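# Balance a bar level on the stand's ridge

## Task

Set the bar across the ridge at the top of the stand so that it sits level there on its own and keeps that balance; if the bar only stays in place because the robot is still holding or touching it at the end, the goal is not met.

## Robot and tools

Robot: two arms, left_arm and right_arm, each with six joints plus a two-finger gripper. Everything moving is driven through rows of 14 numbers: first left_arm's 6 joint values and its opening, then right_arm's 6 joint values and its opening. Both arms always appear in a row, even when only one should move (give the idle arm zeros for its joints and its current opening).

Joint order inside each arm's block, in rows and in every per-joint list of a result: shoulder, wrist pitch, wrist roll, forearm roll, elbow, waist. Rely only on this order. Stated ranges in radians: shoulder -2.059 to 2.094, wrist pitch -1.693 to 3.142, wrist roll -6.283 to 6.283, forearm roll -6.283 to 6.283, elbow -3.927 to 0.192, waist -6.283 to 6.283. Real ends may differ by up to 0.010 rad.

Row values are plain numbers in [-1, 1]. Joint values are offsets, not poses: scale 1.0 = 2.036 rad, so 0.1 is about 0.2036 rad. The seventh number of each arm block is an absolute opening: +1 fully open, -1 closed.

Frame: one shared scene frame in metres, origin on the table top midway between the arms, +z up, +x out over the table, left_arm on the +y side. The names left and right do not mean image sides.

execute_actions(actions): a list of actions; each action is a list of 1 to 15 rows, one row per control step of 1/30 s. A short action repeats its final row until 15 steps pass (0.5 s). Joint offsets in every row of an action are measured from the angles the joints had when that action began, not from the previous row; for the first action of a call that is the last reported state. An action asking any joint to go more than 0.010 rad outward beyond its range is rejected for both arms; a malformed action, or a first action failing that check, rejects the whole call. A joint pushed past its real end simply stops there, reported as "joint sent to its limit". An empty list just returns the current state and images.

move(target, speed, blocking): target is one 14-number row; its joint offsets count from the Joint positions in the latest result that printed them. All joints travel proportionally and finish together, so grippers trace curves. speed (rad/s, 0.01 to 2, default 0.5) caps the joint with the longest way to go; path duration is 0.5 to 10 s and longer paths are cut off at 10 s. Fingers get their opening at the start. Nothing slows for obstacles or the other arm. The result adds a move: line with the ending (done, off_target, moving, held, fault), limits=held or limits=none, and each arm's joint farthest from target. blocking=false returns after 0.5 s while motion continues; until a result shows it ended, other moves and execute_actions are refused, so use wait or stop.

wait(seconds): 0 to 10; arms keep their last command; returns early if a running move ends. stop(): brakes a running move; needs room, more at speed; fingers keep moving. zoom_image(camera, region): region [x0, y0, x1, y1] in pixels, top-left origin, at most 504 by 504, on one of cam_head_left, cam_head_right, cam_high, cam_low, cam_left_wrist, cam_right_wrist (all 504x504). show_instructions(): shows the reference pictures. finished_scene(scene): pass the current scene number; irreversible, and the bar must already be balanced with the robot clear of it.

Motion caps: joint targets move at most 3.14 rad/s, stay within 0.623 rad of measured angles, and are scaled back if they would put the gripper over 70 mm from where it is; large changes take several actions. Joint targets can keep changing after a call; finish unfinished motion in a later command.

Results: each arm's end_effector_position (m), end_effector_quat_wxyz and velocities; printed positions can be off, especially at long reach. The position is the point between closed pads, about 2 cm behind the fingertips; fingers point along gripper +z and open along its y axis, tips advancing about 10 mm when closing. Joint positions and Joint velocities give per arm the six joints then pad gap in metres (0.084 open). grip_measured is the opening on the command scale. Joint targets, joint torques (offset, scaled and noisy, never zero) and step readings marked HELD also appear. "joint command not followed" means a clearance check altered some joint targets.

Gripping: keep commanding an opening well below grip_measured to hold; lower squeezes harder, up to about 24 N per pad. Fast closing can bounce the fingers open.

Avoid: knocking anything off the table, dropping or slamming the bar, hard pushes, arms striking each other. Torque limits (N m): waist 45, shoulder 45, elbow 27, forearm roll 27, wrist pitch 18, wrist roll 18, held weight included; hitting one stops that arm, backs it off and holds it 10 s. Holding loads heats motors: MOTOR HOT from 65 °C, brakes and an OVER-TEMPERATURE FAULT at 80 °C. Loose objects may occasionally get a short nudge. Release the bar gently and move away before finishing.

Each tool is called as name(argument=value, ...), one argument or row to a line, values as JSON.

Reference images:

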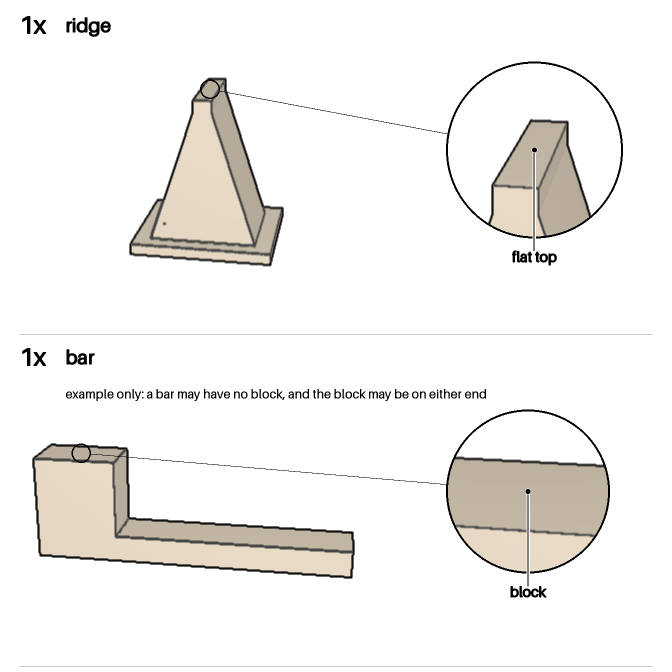

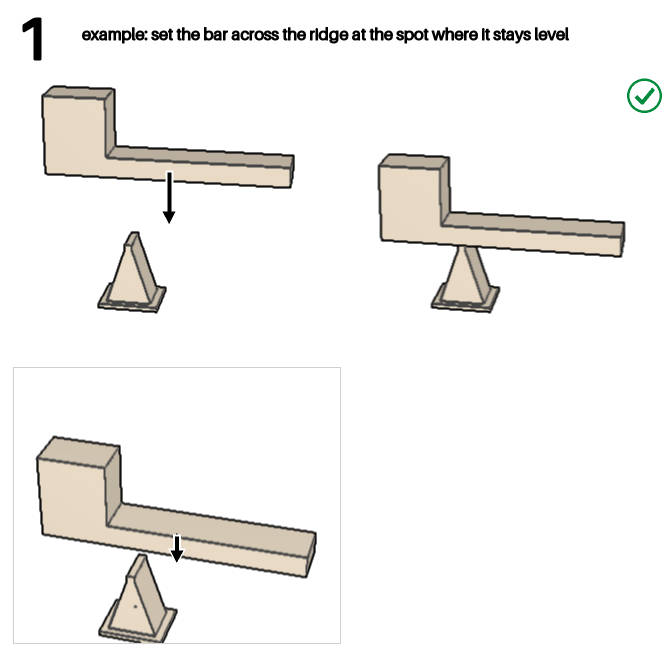

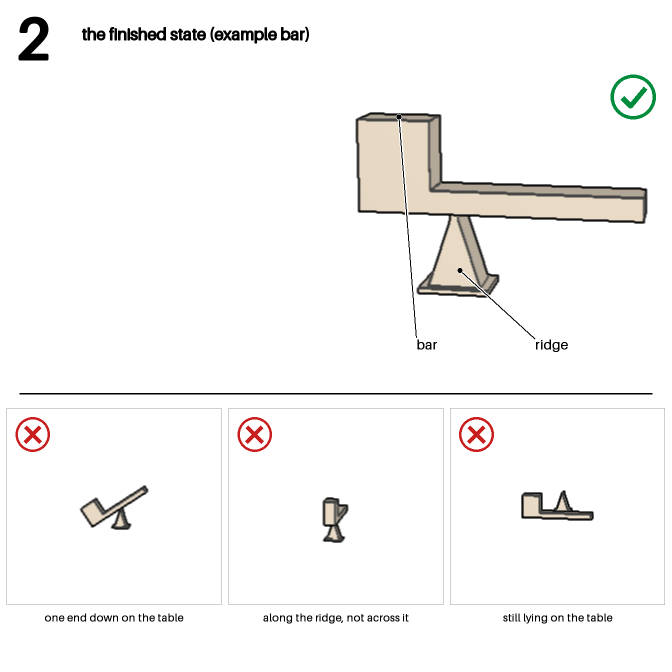

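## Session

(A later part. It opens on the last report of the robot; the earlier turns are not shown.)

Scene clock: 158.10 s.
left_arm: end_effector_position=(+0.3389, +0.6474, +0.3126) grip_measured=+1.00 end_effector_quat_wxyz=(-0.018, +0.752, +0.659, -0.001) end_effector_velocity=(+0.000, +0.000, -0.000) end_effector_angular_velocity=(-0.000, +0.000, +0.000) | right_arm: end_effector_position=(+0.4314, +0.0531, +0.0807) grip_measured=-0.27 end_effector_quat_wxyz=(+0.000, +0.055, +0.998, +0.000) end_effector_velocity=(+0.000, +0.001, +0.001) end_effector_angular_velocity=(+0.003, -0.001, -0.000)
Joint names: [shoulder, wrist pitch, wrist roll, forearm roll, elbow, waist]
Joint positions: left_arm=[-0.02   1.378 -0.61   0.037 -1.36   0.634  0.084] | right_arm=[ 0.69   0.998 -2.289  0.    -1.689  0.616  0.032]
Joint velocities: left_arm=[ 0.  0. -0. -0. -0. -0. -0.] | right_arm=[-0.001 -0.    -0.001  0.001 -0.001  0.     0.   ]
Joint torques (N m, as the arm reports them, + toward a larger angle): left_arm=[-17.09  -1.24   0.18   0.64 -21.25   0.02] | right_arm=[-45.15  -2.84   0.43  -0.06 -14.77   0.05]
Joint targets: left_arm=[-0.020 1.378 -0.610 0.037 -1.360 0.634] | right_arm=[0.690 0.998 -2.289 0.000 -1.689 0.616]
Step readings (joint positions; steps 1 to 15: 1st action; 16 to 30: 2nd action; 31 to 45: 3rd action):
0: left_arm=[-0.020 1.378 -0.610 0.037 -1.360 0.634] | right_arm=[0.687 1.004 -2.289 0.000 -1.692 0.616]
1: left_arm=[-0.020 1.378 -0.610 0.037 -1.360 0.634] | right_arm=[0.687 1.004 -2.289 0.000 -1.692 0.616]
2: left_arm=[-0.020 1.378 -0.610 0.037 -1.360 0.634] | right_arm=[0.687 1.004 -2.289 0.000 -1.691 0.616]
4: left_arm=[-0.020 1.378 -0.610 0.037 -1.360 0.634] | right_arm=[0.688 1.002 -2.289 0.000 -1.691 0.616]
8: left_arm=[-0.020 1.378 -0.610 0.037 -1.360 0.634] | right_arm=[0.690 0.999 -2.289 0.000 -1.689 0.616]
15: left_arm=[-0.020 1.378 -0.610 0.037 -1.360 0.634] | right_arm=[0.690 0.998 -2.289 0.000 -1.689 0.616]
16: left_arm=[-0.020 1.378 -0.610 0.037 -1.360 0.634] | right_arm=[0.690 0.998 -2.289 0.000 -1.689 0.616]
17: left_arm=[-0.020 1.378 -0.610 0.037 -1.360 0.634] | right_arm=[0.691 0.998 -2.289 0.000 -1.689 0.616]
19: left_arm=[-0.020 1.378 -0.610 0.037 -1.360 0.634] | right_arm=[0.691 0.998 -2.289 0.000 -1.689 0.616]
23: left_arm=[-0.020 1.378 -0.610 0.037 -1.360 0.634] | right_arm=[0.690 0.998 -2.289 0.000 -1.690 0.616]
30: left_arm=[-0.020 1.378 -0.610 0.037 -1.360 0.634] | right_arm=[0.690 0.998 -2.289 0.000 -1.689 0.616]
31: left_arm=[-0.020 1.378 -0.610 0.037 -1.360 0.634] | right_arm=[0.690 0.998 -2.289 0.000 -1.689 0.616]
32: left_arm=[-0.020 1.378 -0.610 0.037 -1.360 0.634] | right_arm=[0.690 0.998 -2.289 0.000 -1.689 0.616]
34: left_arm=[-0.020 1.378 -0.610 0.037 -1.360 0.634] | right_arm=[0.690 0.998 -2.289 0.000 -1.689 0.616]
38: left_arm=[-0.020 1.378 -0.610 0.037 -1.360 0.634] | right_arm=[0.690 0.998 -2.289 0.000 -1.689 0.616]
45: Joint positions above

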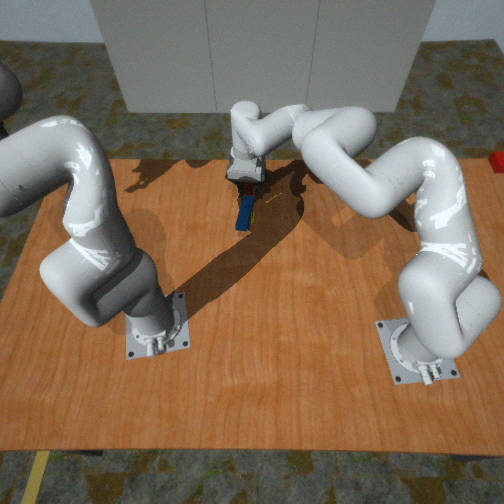

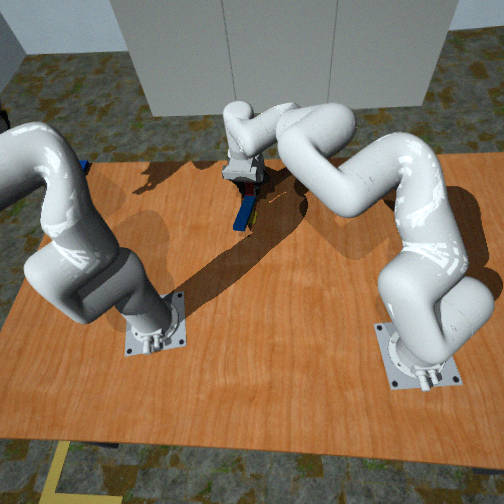

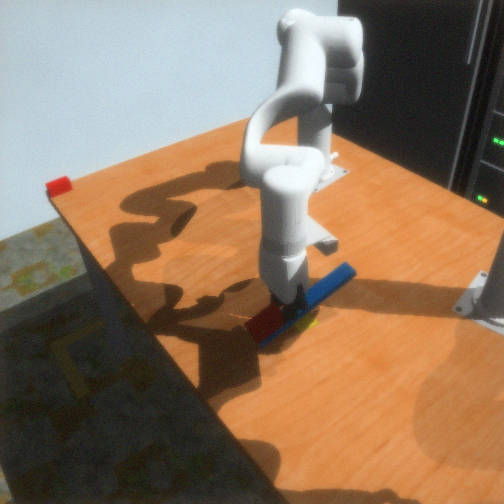

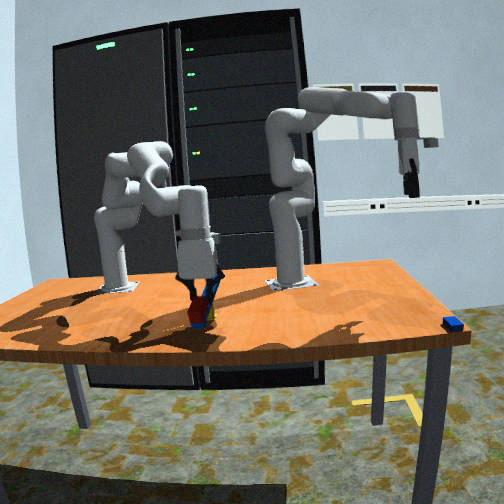

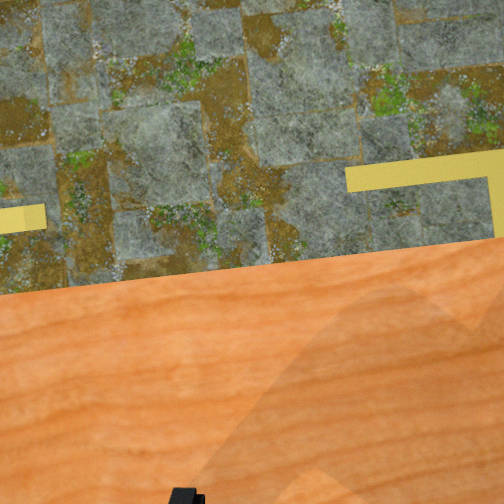

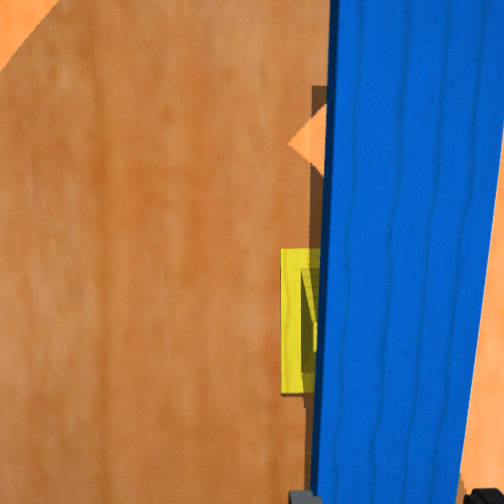

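move(
  target=[0,0,0,0,0,0,1,0.016,-0.023,0,0,0.007,0,0.1],
  speed=0.08,
)

move(
  target=[0,0,0,0,0,0,1,0,0,0,0,0,0,-0.5],
)

move(
  target=[0,0,0,0,0,0,1,-0.004,0.004,-0.07,0,0,-0.07,-0.5],
  speed=0.15,
)

move(
  target=[0,0,0,0,0,0,1,0.024,-0.029,0,0,0.005,0,-0.26],
  speed=0.05,
)

move(
  target=[0,0,0,0,0,0,1,0,0,0,0,0,0,0.1],
)

move(
  target=[0,0,0,0,0,0,1,0.026,0.016,-0.013,0,-0.042,-0.013,0.1],
  speed=0.2,
)

Scene clock: 169.17 s.
left_arm: end_effector_position=(+0.3389, +0.6474, +0.3126) grip_measured=+1.00 end_effector_quat_wxyz=(-0.018, +0.752, +0.659, -0.001) end_effector_velocity=(+0.000, -0.000, -0.000) end_effector_angular_velocity=(-0.000, -0.000, +0.000) | right_arm: end_effector_position=(+0.4314, +0.0531, +0.0583) grip_measured=+0.09 end_effector_quat_wxyz=(+0.000, +0.055, +0.998, +0.000) end_effector_velocity=(-0.000, +0.000, -0.001) end_effector_angular_velocity=(-0.000, +0.001, +0.000)
Joint names: [shoulder, wrist pitch, wrist roll, forearm roll, elbow, waist]
Joint positions: left_arm=[-0.02   1.378 -0.61   0.037 -1.36   0.634  0.084] | right_arm=[ 0.723  0.952 -2.289  0.    -1.675  0.616  0.048]
Joint velocities: left_arm=[ 0. -0. -0. -0.  0. -0. -0.] | right_arm=[ 0.002 -0.002  0.     0.     0.001  0.001 -0.   ]
Joint torques (N m, as the arm reports them, + toward a larger angle): left_arm=[-16.98  -1.31   0.13   0.48 -21.24   0.16] | right_arm=[-45.02  -2.8    0.49  -0.15 -14.2   -0.14]
Joint targets: left_arm=[-0.020 1.378 -0.610 0.037 -1.360 0.634] | right_arm=[0.723 0.952 -2.289 0.000 -1.675 0.616]
move: done; limits=none; left_arm: farthest joint: the waist, 0.000 radians from its target (0.000 radians at the start); right_arm: farthest joint: the elbow, 0.001 radians from its target (0.015 radians at the start)

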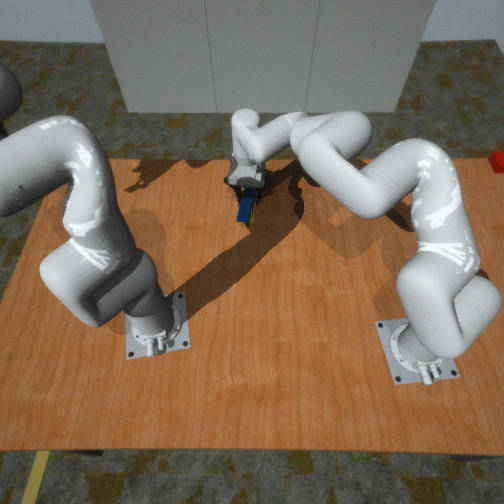

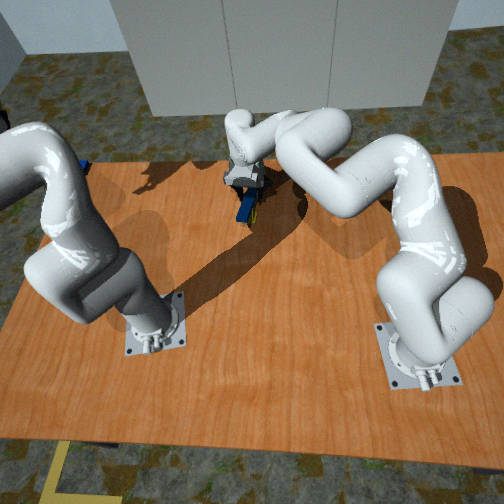

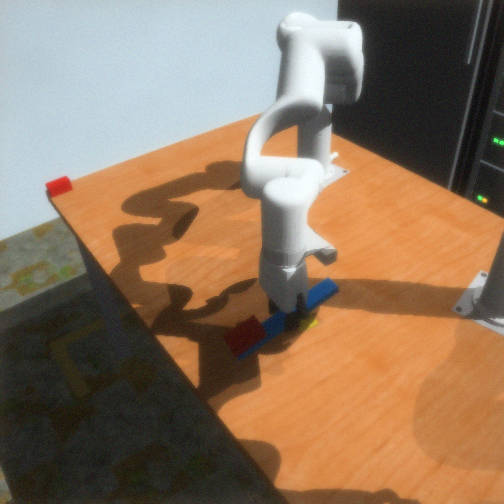

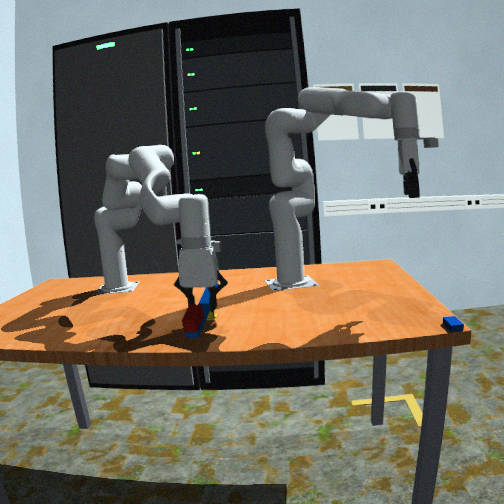

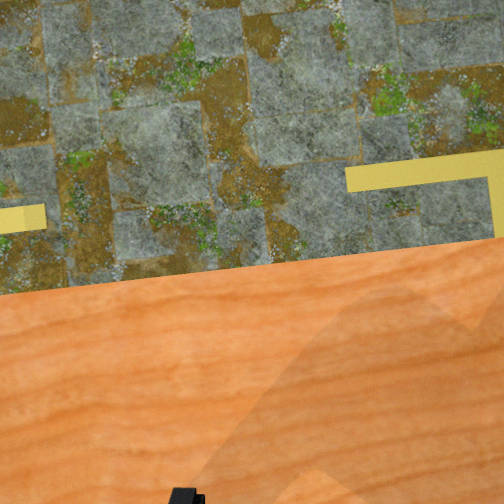

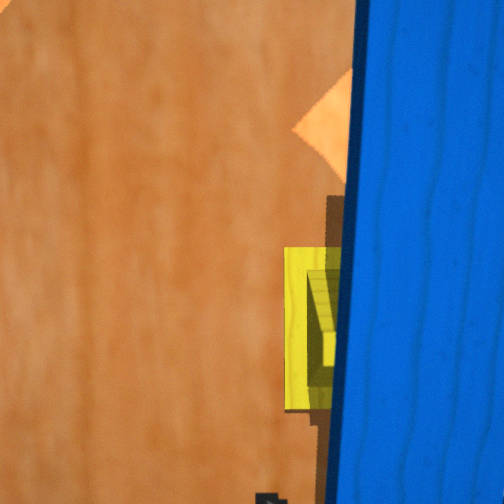

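Scene clock: 169.67 s.
left_arm: end_effector_position=(+0.3389, +0.6474, +0.3126) grip_measured=+1.00 end_effector_quat_wxyz=(-0.018, +0.752, +0.659, -0.001) end_effector_velocity=(+0.000, -0.000, +0.000) end_effector_angular_velocity=(-0.000, -0.001, +0.000) | right_arm: end_effector_position=(+0.4314, +0.0531, +0.0583) grip_measured=-0.26 end_effector_quat_wxyz=(+0.000, +0.055, +0.998, +0.000) end_effector_velocity=(+0.000, +0.001, +0.001) end_effector_angular_velocity=(+0.001, -0.002, +0.000)
Joint names: [shoulder, wrist pitch, wrist roll, forearm roll, elbow, waist]
Joint positions: left_arm=[-0.02   1.378 -0.61   0.037 -1.36   0.634  0.084] | right_arm=[ 0.723  0.952 -2.289  0.    -1.675  0.616  0.033]
Joint velocities: left_arm=[-0.001  0.     0.    -0.001 -0.    -0.    -0.   ] | right_arm=[-0.001  0.     0.001 -0.    -0.001  0.001  0.   ]
Joint torques (N m, as the arm reports them, + toward a larger angle): left_arm=[-17.11  -1.31   0.17   0.46 -21.19   0.07] | right_arm=[-45.63  -2.81   0.63  -0.01 -14.38  -0.09]
Joint targets: left_arm=[-0.020 1.378 -0.610 0.037 -1.360 0.634] | right_arm=[0.723 0.952 -2.289 0.000 -1.675 0.616]
move: done; limits=none; left_arm: farthest joint: the waist, 0.000 radians from its target (0.000 radians at the start); right_arm: farthest joint: the waist, 0.000 radians from its target (0.000 radians at the start)

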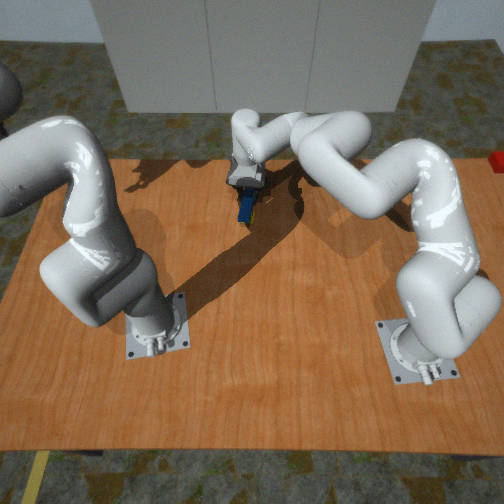

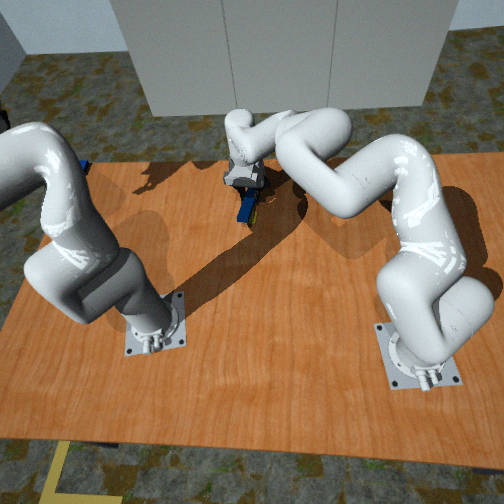

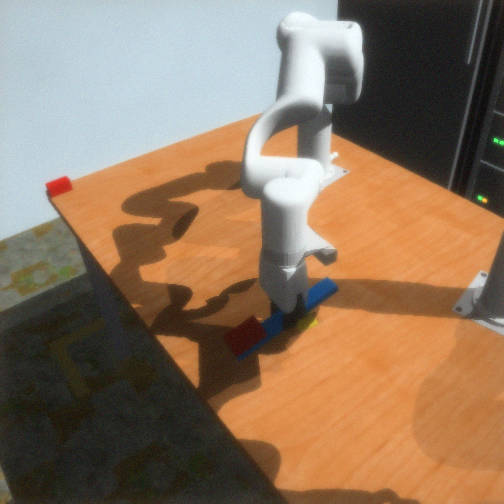

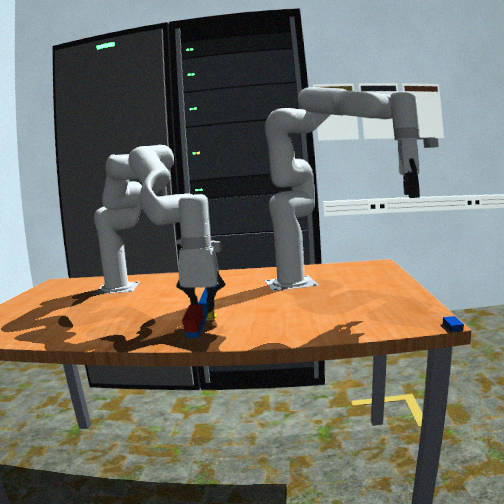

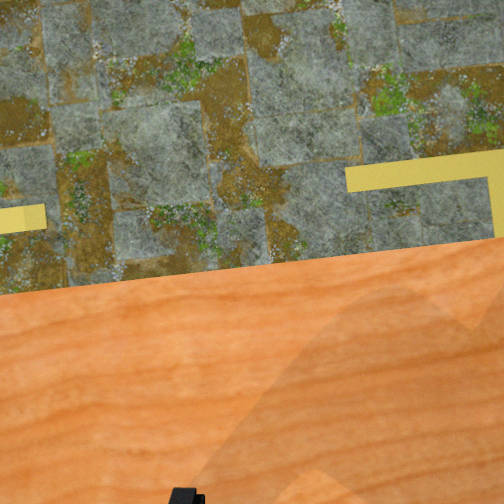

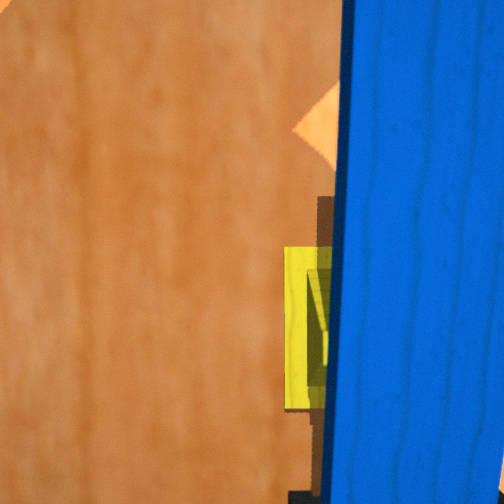

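Scene clock: 171.10 s.
left_arm: end_effector_position=(+0.3389, +0.6474, +0.3126) grip_measured=+1.00 end_effector_quat_wxyz=(-0.018, +0.752, +0.659, -0.001) end_effector_velocity=(-0.000, -0.000, -0.001) end_effector_angular_velocity=(-0.001, +0.001, -0.000) | right_arm: end_effector_position=(+0.4865, -0.0169, +0.0627) grip_measured=-0.26 end_effector_quat_wxyz=(+0.000, +0.055, +0.998, +0.000) end_effector_velocity=(+0.001, -0.003, -0.001) end_effector_angular_velocity=(-0.002, +0.001, -0.001)
Joint names: [shoulder, wrist pitch, wrist roll, forearm roll, elbow, waist]
Joint positions: left_arm=[-0.02   1.378 -0.61   0.037 -1.36   0.634  0.084] | right_arm=[ 0.715  0.96  -2.431  0.    -1.675  0.474  0.033]
Joint velocities: left_arm=[ 0.    -0.001  0.     0.     0.002  0.    -0.   ] | right_arm=[ 0.    -0.    -0.002 -0.001  0.002 -0.004  0.   ]
Joint torques (N m, as the arm reports them, + toward a larger angle): left_arm=[-17.17  -1.26   0.19   0.56 -21.3   -0.02] | right_arm=[-46.32  -3.05   0.48  -0.12 -14.93  -0.11]
Joint targets: left_arm=[-0.020 1.378 -0.610 0.037 -1.360 0.634] | right_arm=[0.715 0.960 -2.431 0.000 -1.675 0.474]
move: done; limits=none; left_arm: farthest joint: the waist, 0.000 radians from its target (0.000 radians at the start); right_arm: farthest joint: the waist, 0.001 radians from its target (0.143 radians at the start)

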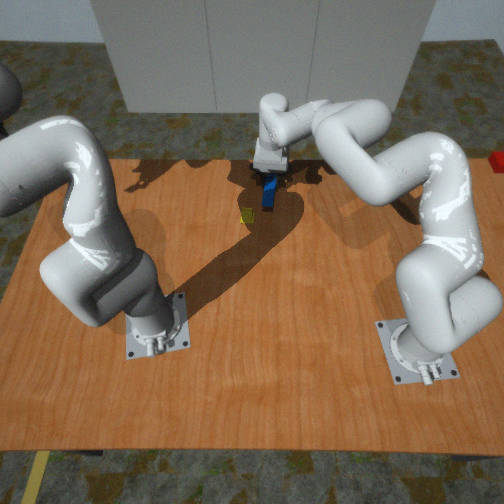

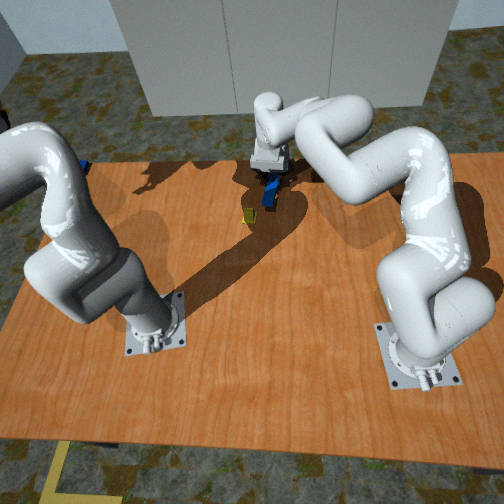

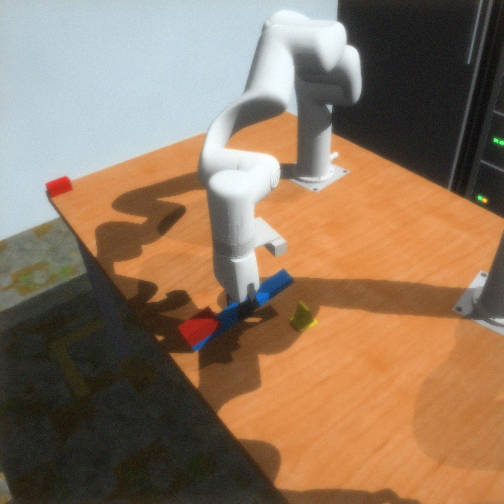

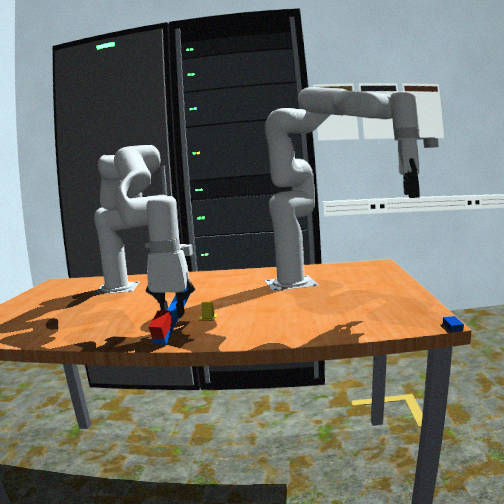

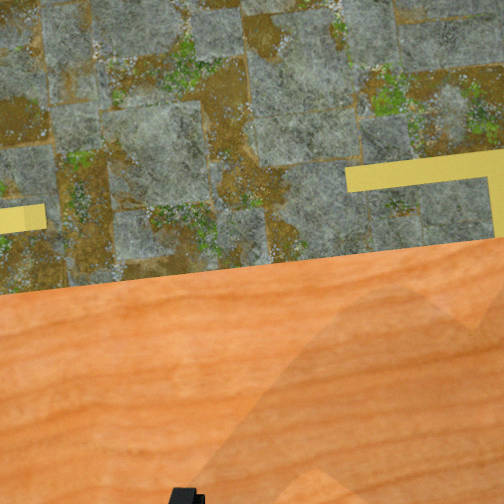

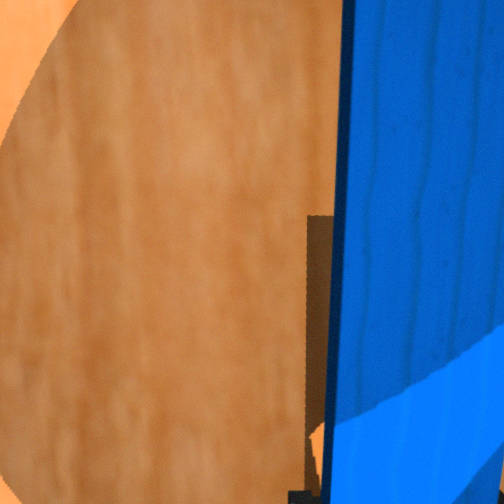

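Scene clock: 172.63 s.
left_arm: end_effector_position=(+0.3389, +0.6474, +0.3126) grip_measured=+1.00 end_effector_quat_wxyz=(-0.018, +0.752, +0.659, -0.001) end_effector_velocity=(-0.000, -0.000, -0.000) end_effector_angular_velocity=(-0.000, -0.000, +0.000) | right_arm: end_effector_position=(+0.4867, -0.0169, +0.0327) grip_measured=-0.26 end_effector_quat_wxyz=(+0.000, +0.055, +0.998, +0.000) end_effector_velocity=(-0.001, +0.001, -0.001) end_effector_angular_velocity=(-0.001, +0.000, +0.003)
Joint names: [shoulder, wrist pitch, wrist roll, forearm roll, elbow, waist]
Joint positions: left_arm=[-0.02   1.378 -0.61   0.037 -1.36   0.634  0.084] | right_arm=[ 0.763  0.901 -2.431  0.    -1.665  0.474  0.033]
Joint velocities: left_arm=[-0.001 -0.    -0.    -0.     0.001 -0.    -0.   ] | right_arm=[ 0.002 -0.002 -0.    -0.001  0.001  0.003 -0.   ]
Joint torques (N m, as the arm reports them, + toward a larger angle): left_arm=[-16.83  -1.25   0.17   0.59 -21.36   0.16] | right_arm=[-43.76  -2.41   0.52  -0.01 -13.57  -0.37]
Joint targets: left_arm=[-0.020 1.378 -0.610 0.037 -1.360 0.634] | right_arm=[0.763 0.901 -2.431 0.000 -1.665 0.474]
move: done; limits=none; left_arm: farthest joint: the waist, 0.000 radians from its target (0.000 radians at the start); right_arm: farthest joint: the shoulder, 0.001 radians from its target (0.049 radians at the start)

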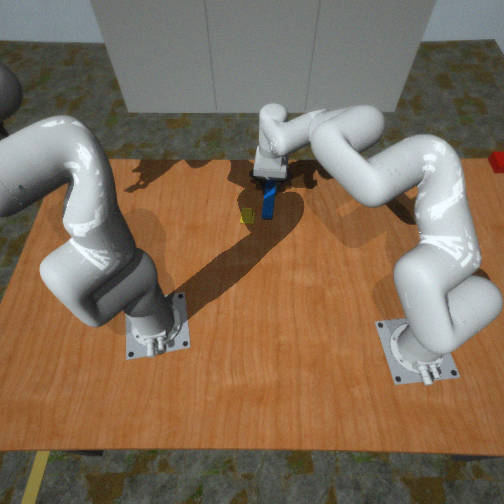

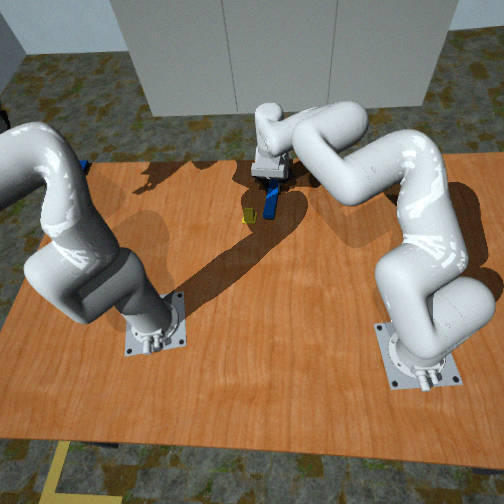

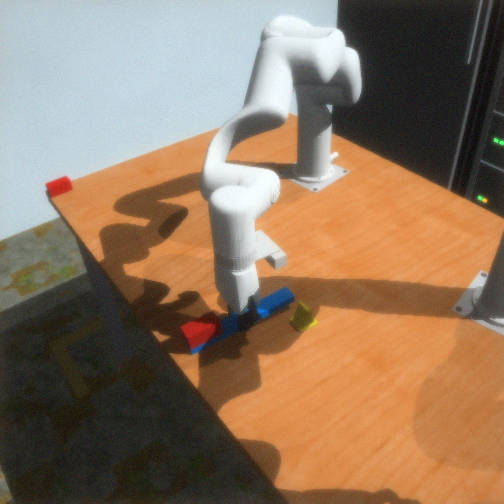

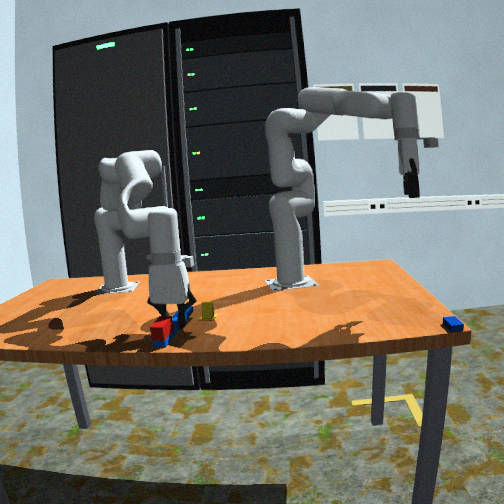

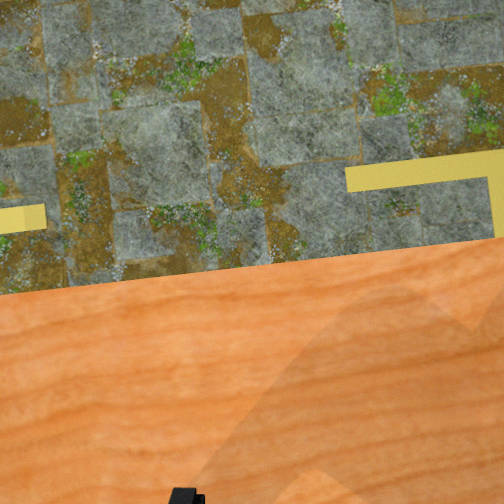

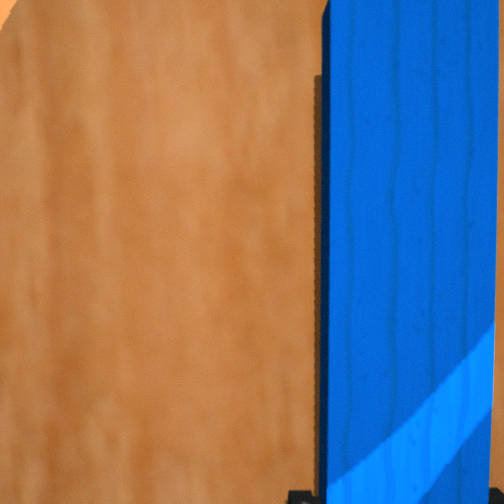

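Scene clock: 173.13 s.
left_arm: end_effector_position=(+0.3389, +0.6474, +0.3126) grip_measured=+1.00 end_effector_quat_wxyz=(-0.018, +0.752, +0.659, -0.001) end_effector_velocity=(-0.000, -0.000, -0.000) end_effector_angular_velocity=(-0.001, +0.001, -0.000) | right_arm: end_effector_position=(+0.4867, -0.0169, +0.0326) grip_measured=+0.09 end_effector_quat_wxyz=(+0.000, +0.055, +0.998, +0.000) end_effector_velocity=(-0.001, +0.000, -0.001) end_effector_angular_velocity=(-0.001, +0.001, +0.001)
Joint names: [shoulder, wrist pitch, wrist roll, forearm roll, elbow, waist]
Joint positions: left_arm=[-0.02   1.378 -0.61   0.037 -1.36   0.634  0.084] | right_arm=[ 0.763  0.901 -2.431  0.    -1.665  0.474  0.048]
Joint velocities: left_arm=[ 0.     0.001  0.     0.     0.    -0.    -0.   ] | right_arm=[ 0.001 -0.     0.001 -0.001  0.001  0.001  0.   ]
Joint torques (N m, as the arm reports them, + toward a larger angle): left_arm=[-17.02  -1.31   0.13   0.71 -21.28   0.09] | right_arm=[-45.47  -2.85   0.47  -0.17 -14.16  -0.25]
Joint targets: left_arm=[-0.020 1.378 -0.610 0.037 -1.360 0.634] | right_arm=[0.763 0.901 -2.431 0.000 -1.665 0.474]
move: done; limits=none; left_arm: farthest joint: the waist, 0.000 radians from its target (0.000 radians at the start); right_arm: farthest joint: the waist, 0.000 radians from its target (0.000 radians at the start)

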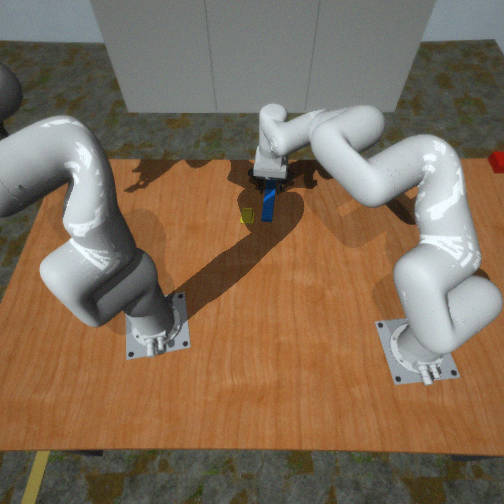

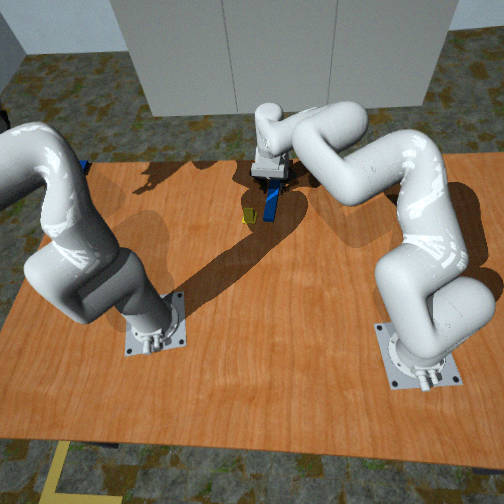

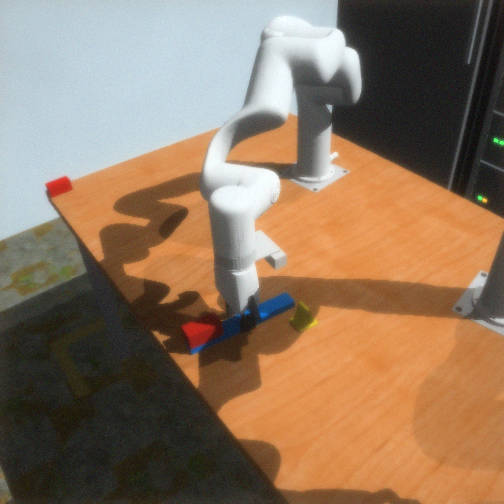

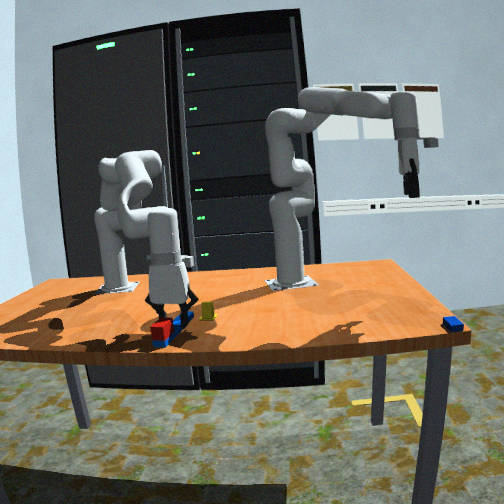

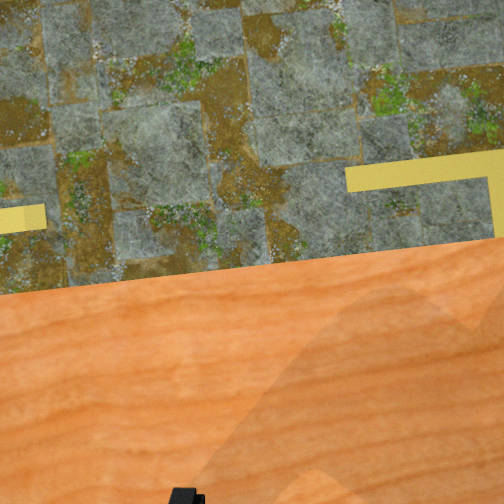

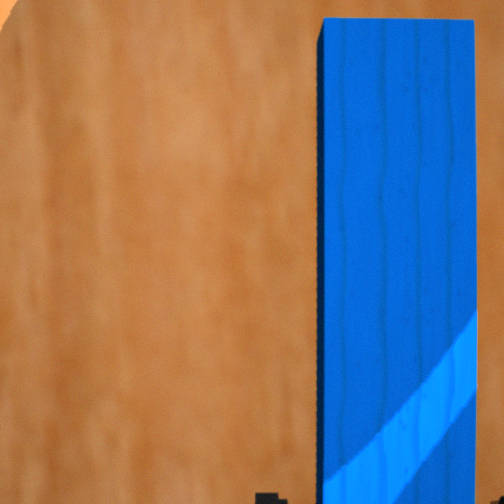

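Scene clock: 174.07 s.
left_arm: end_effector_position=(+0.3389, +0.6474, +0.3126) grip_measured=+1.00 end_effector_quat_wxyz=(-0.018, +0.752, +0.659, -0.001) end_effector_velocity=(-0.000, +0.000, -0.001) end_effector_angular_velocity=(-0.000, +0.002, -0.000) | right_arm: end_effector_position=(+0.5070, -0.0234, +0.0304) grip_measured=+0.09 end_effector_quat_wxyz=(+0.000, +0.055, +0.998, +0.000) end_effector_velocity=(+0.001, -0.000, +0.000) end_effector_angular_velocity=(+0.001, +0.000, -0.002)
Joint names: [shoulder, wrist pitch, wrist roll, forearm roll, elbow, waist]
Joint positions: left_arm=[-0.02   1.378 -0.61   0.037 -1.36   0.634  0.084] | right_arm=[ 0.816  0.934 -2.458  0.    -1.751  0.448  0.048]
Joint velocities: left_arm=[ 0.001 -0.     0.     0.001  0.001  0.     0.   ] | right_arm=[ 0.001  0.001 -0.     0.001 -0.002 -0.001 -0.   ]
Joint torques (N m, as the arm reports them, + toward a larger angle): left_arm=[-17.28  -1.22   0.16   0.39 -21.27   0.  ] | right_arm=[-46.61  -2.79   0.52  -0.18 -14.3   -0.16]
Joint targets: left_arm=[-0.020 1.378 -0.610 0.037 -1.360 0.634] | right_arm=[0.816 0.934 -2.458 0.000 -1.751 0.448]
move: done; limits=none; left_arm: farthest joint: the waist, 0.000 radians from its target (0.000 radians at the start); right_arm: farthest joint: the waist, 0.000 radians from its target (0.027 radians at the start)

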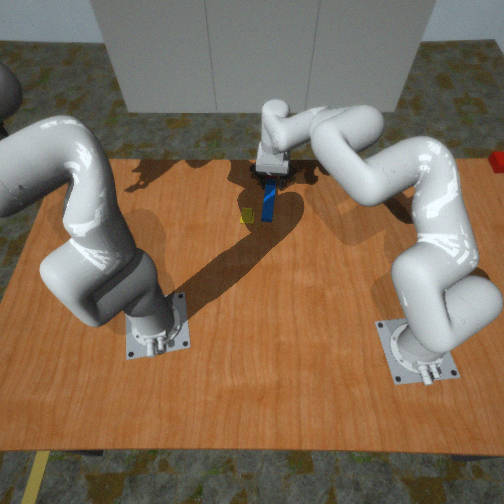

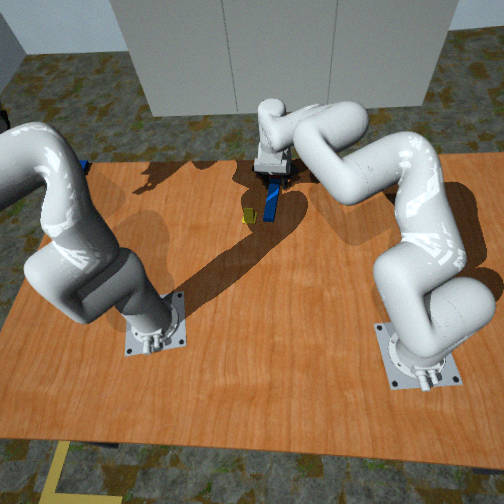

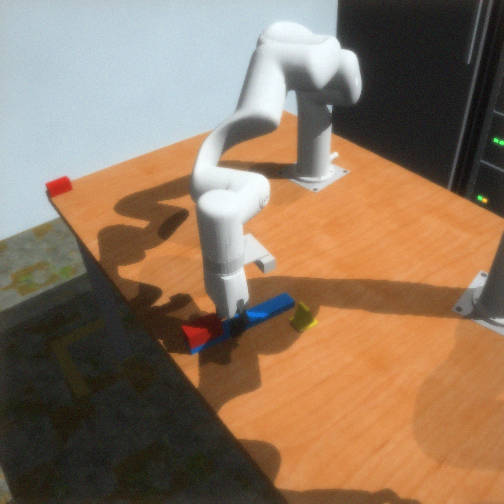

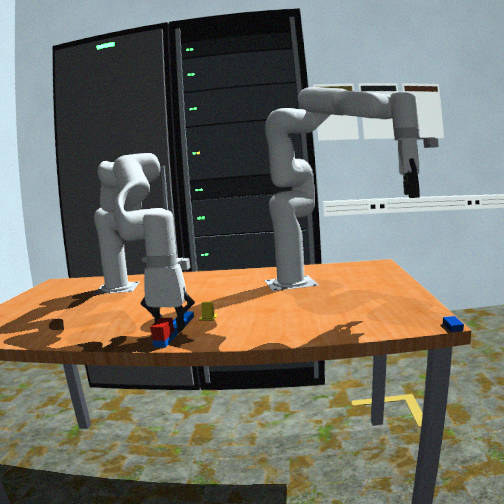

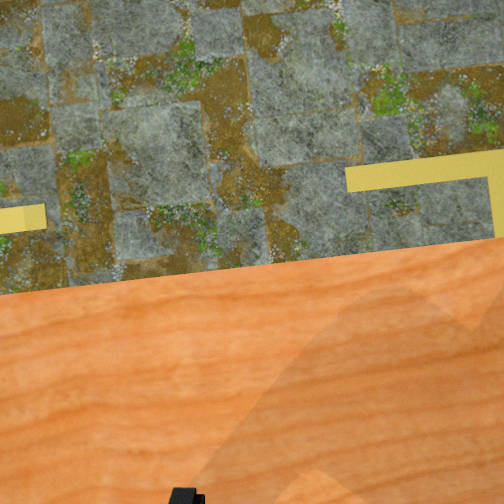

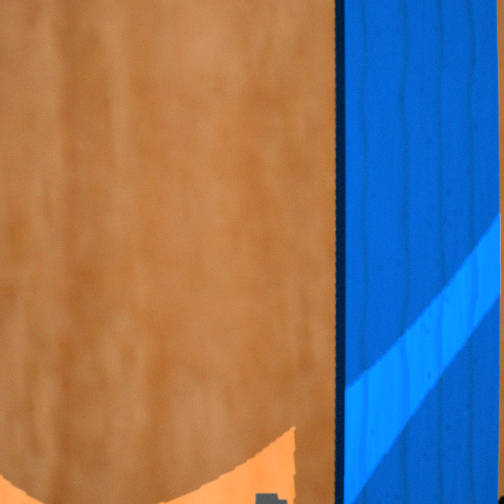

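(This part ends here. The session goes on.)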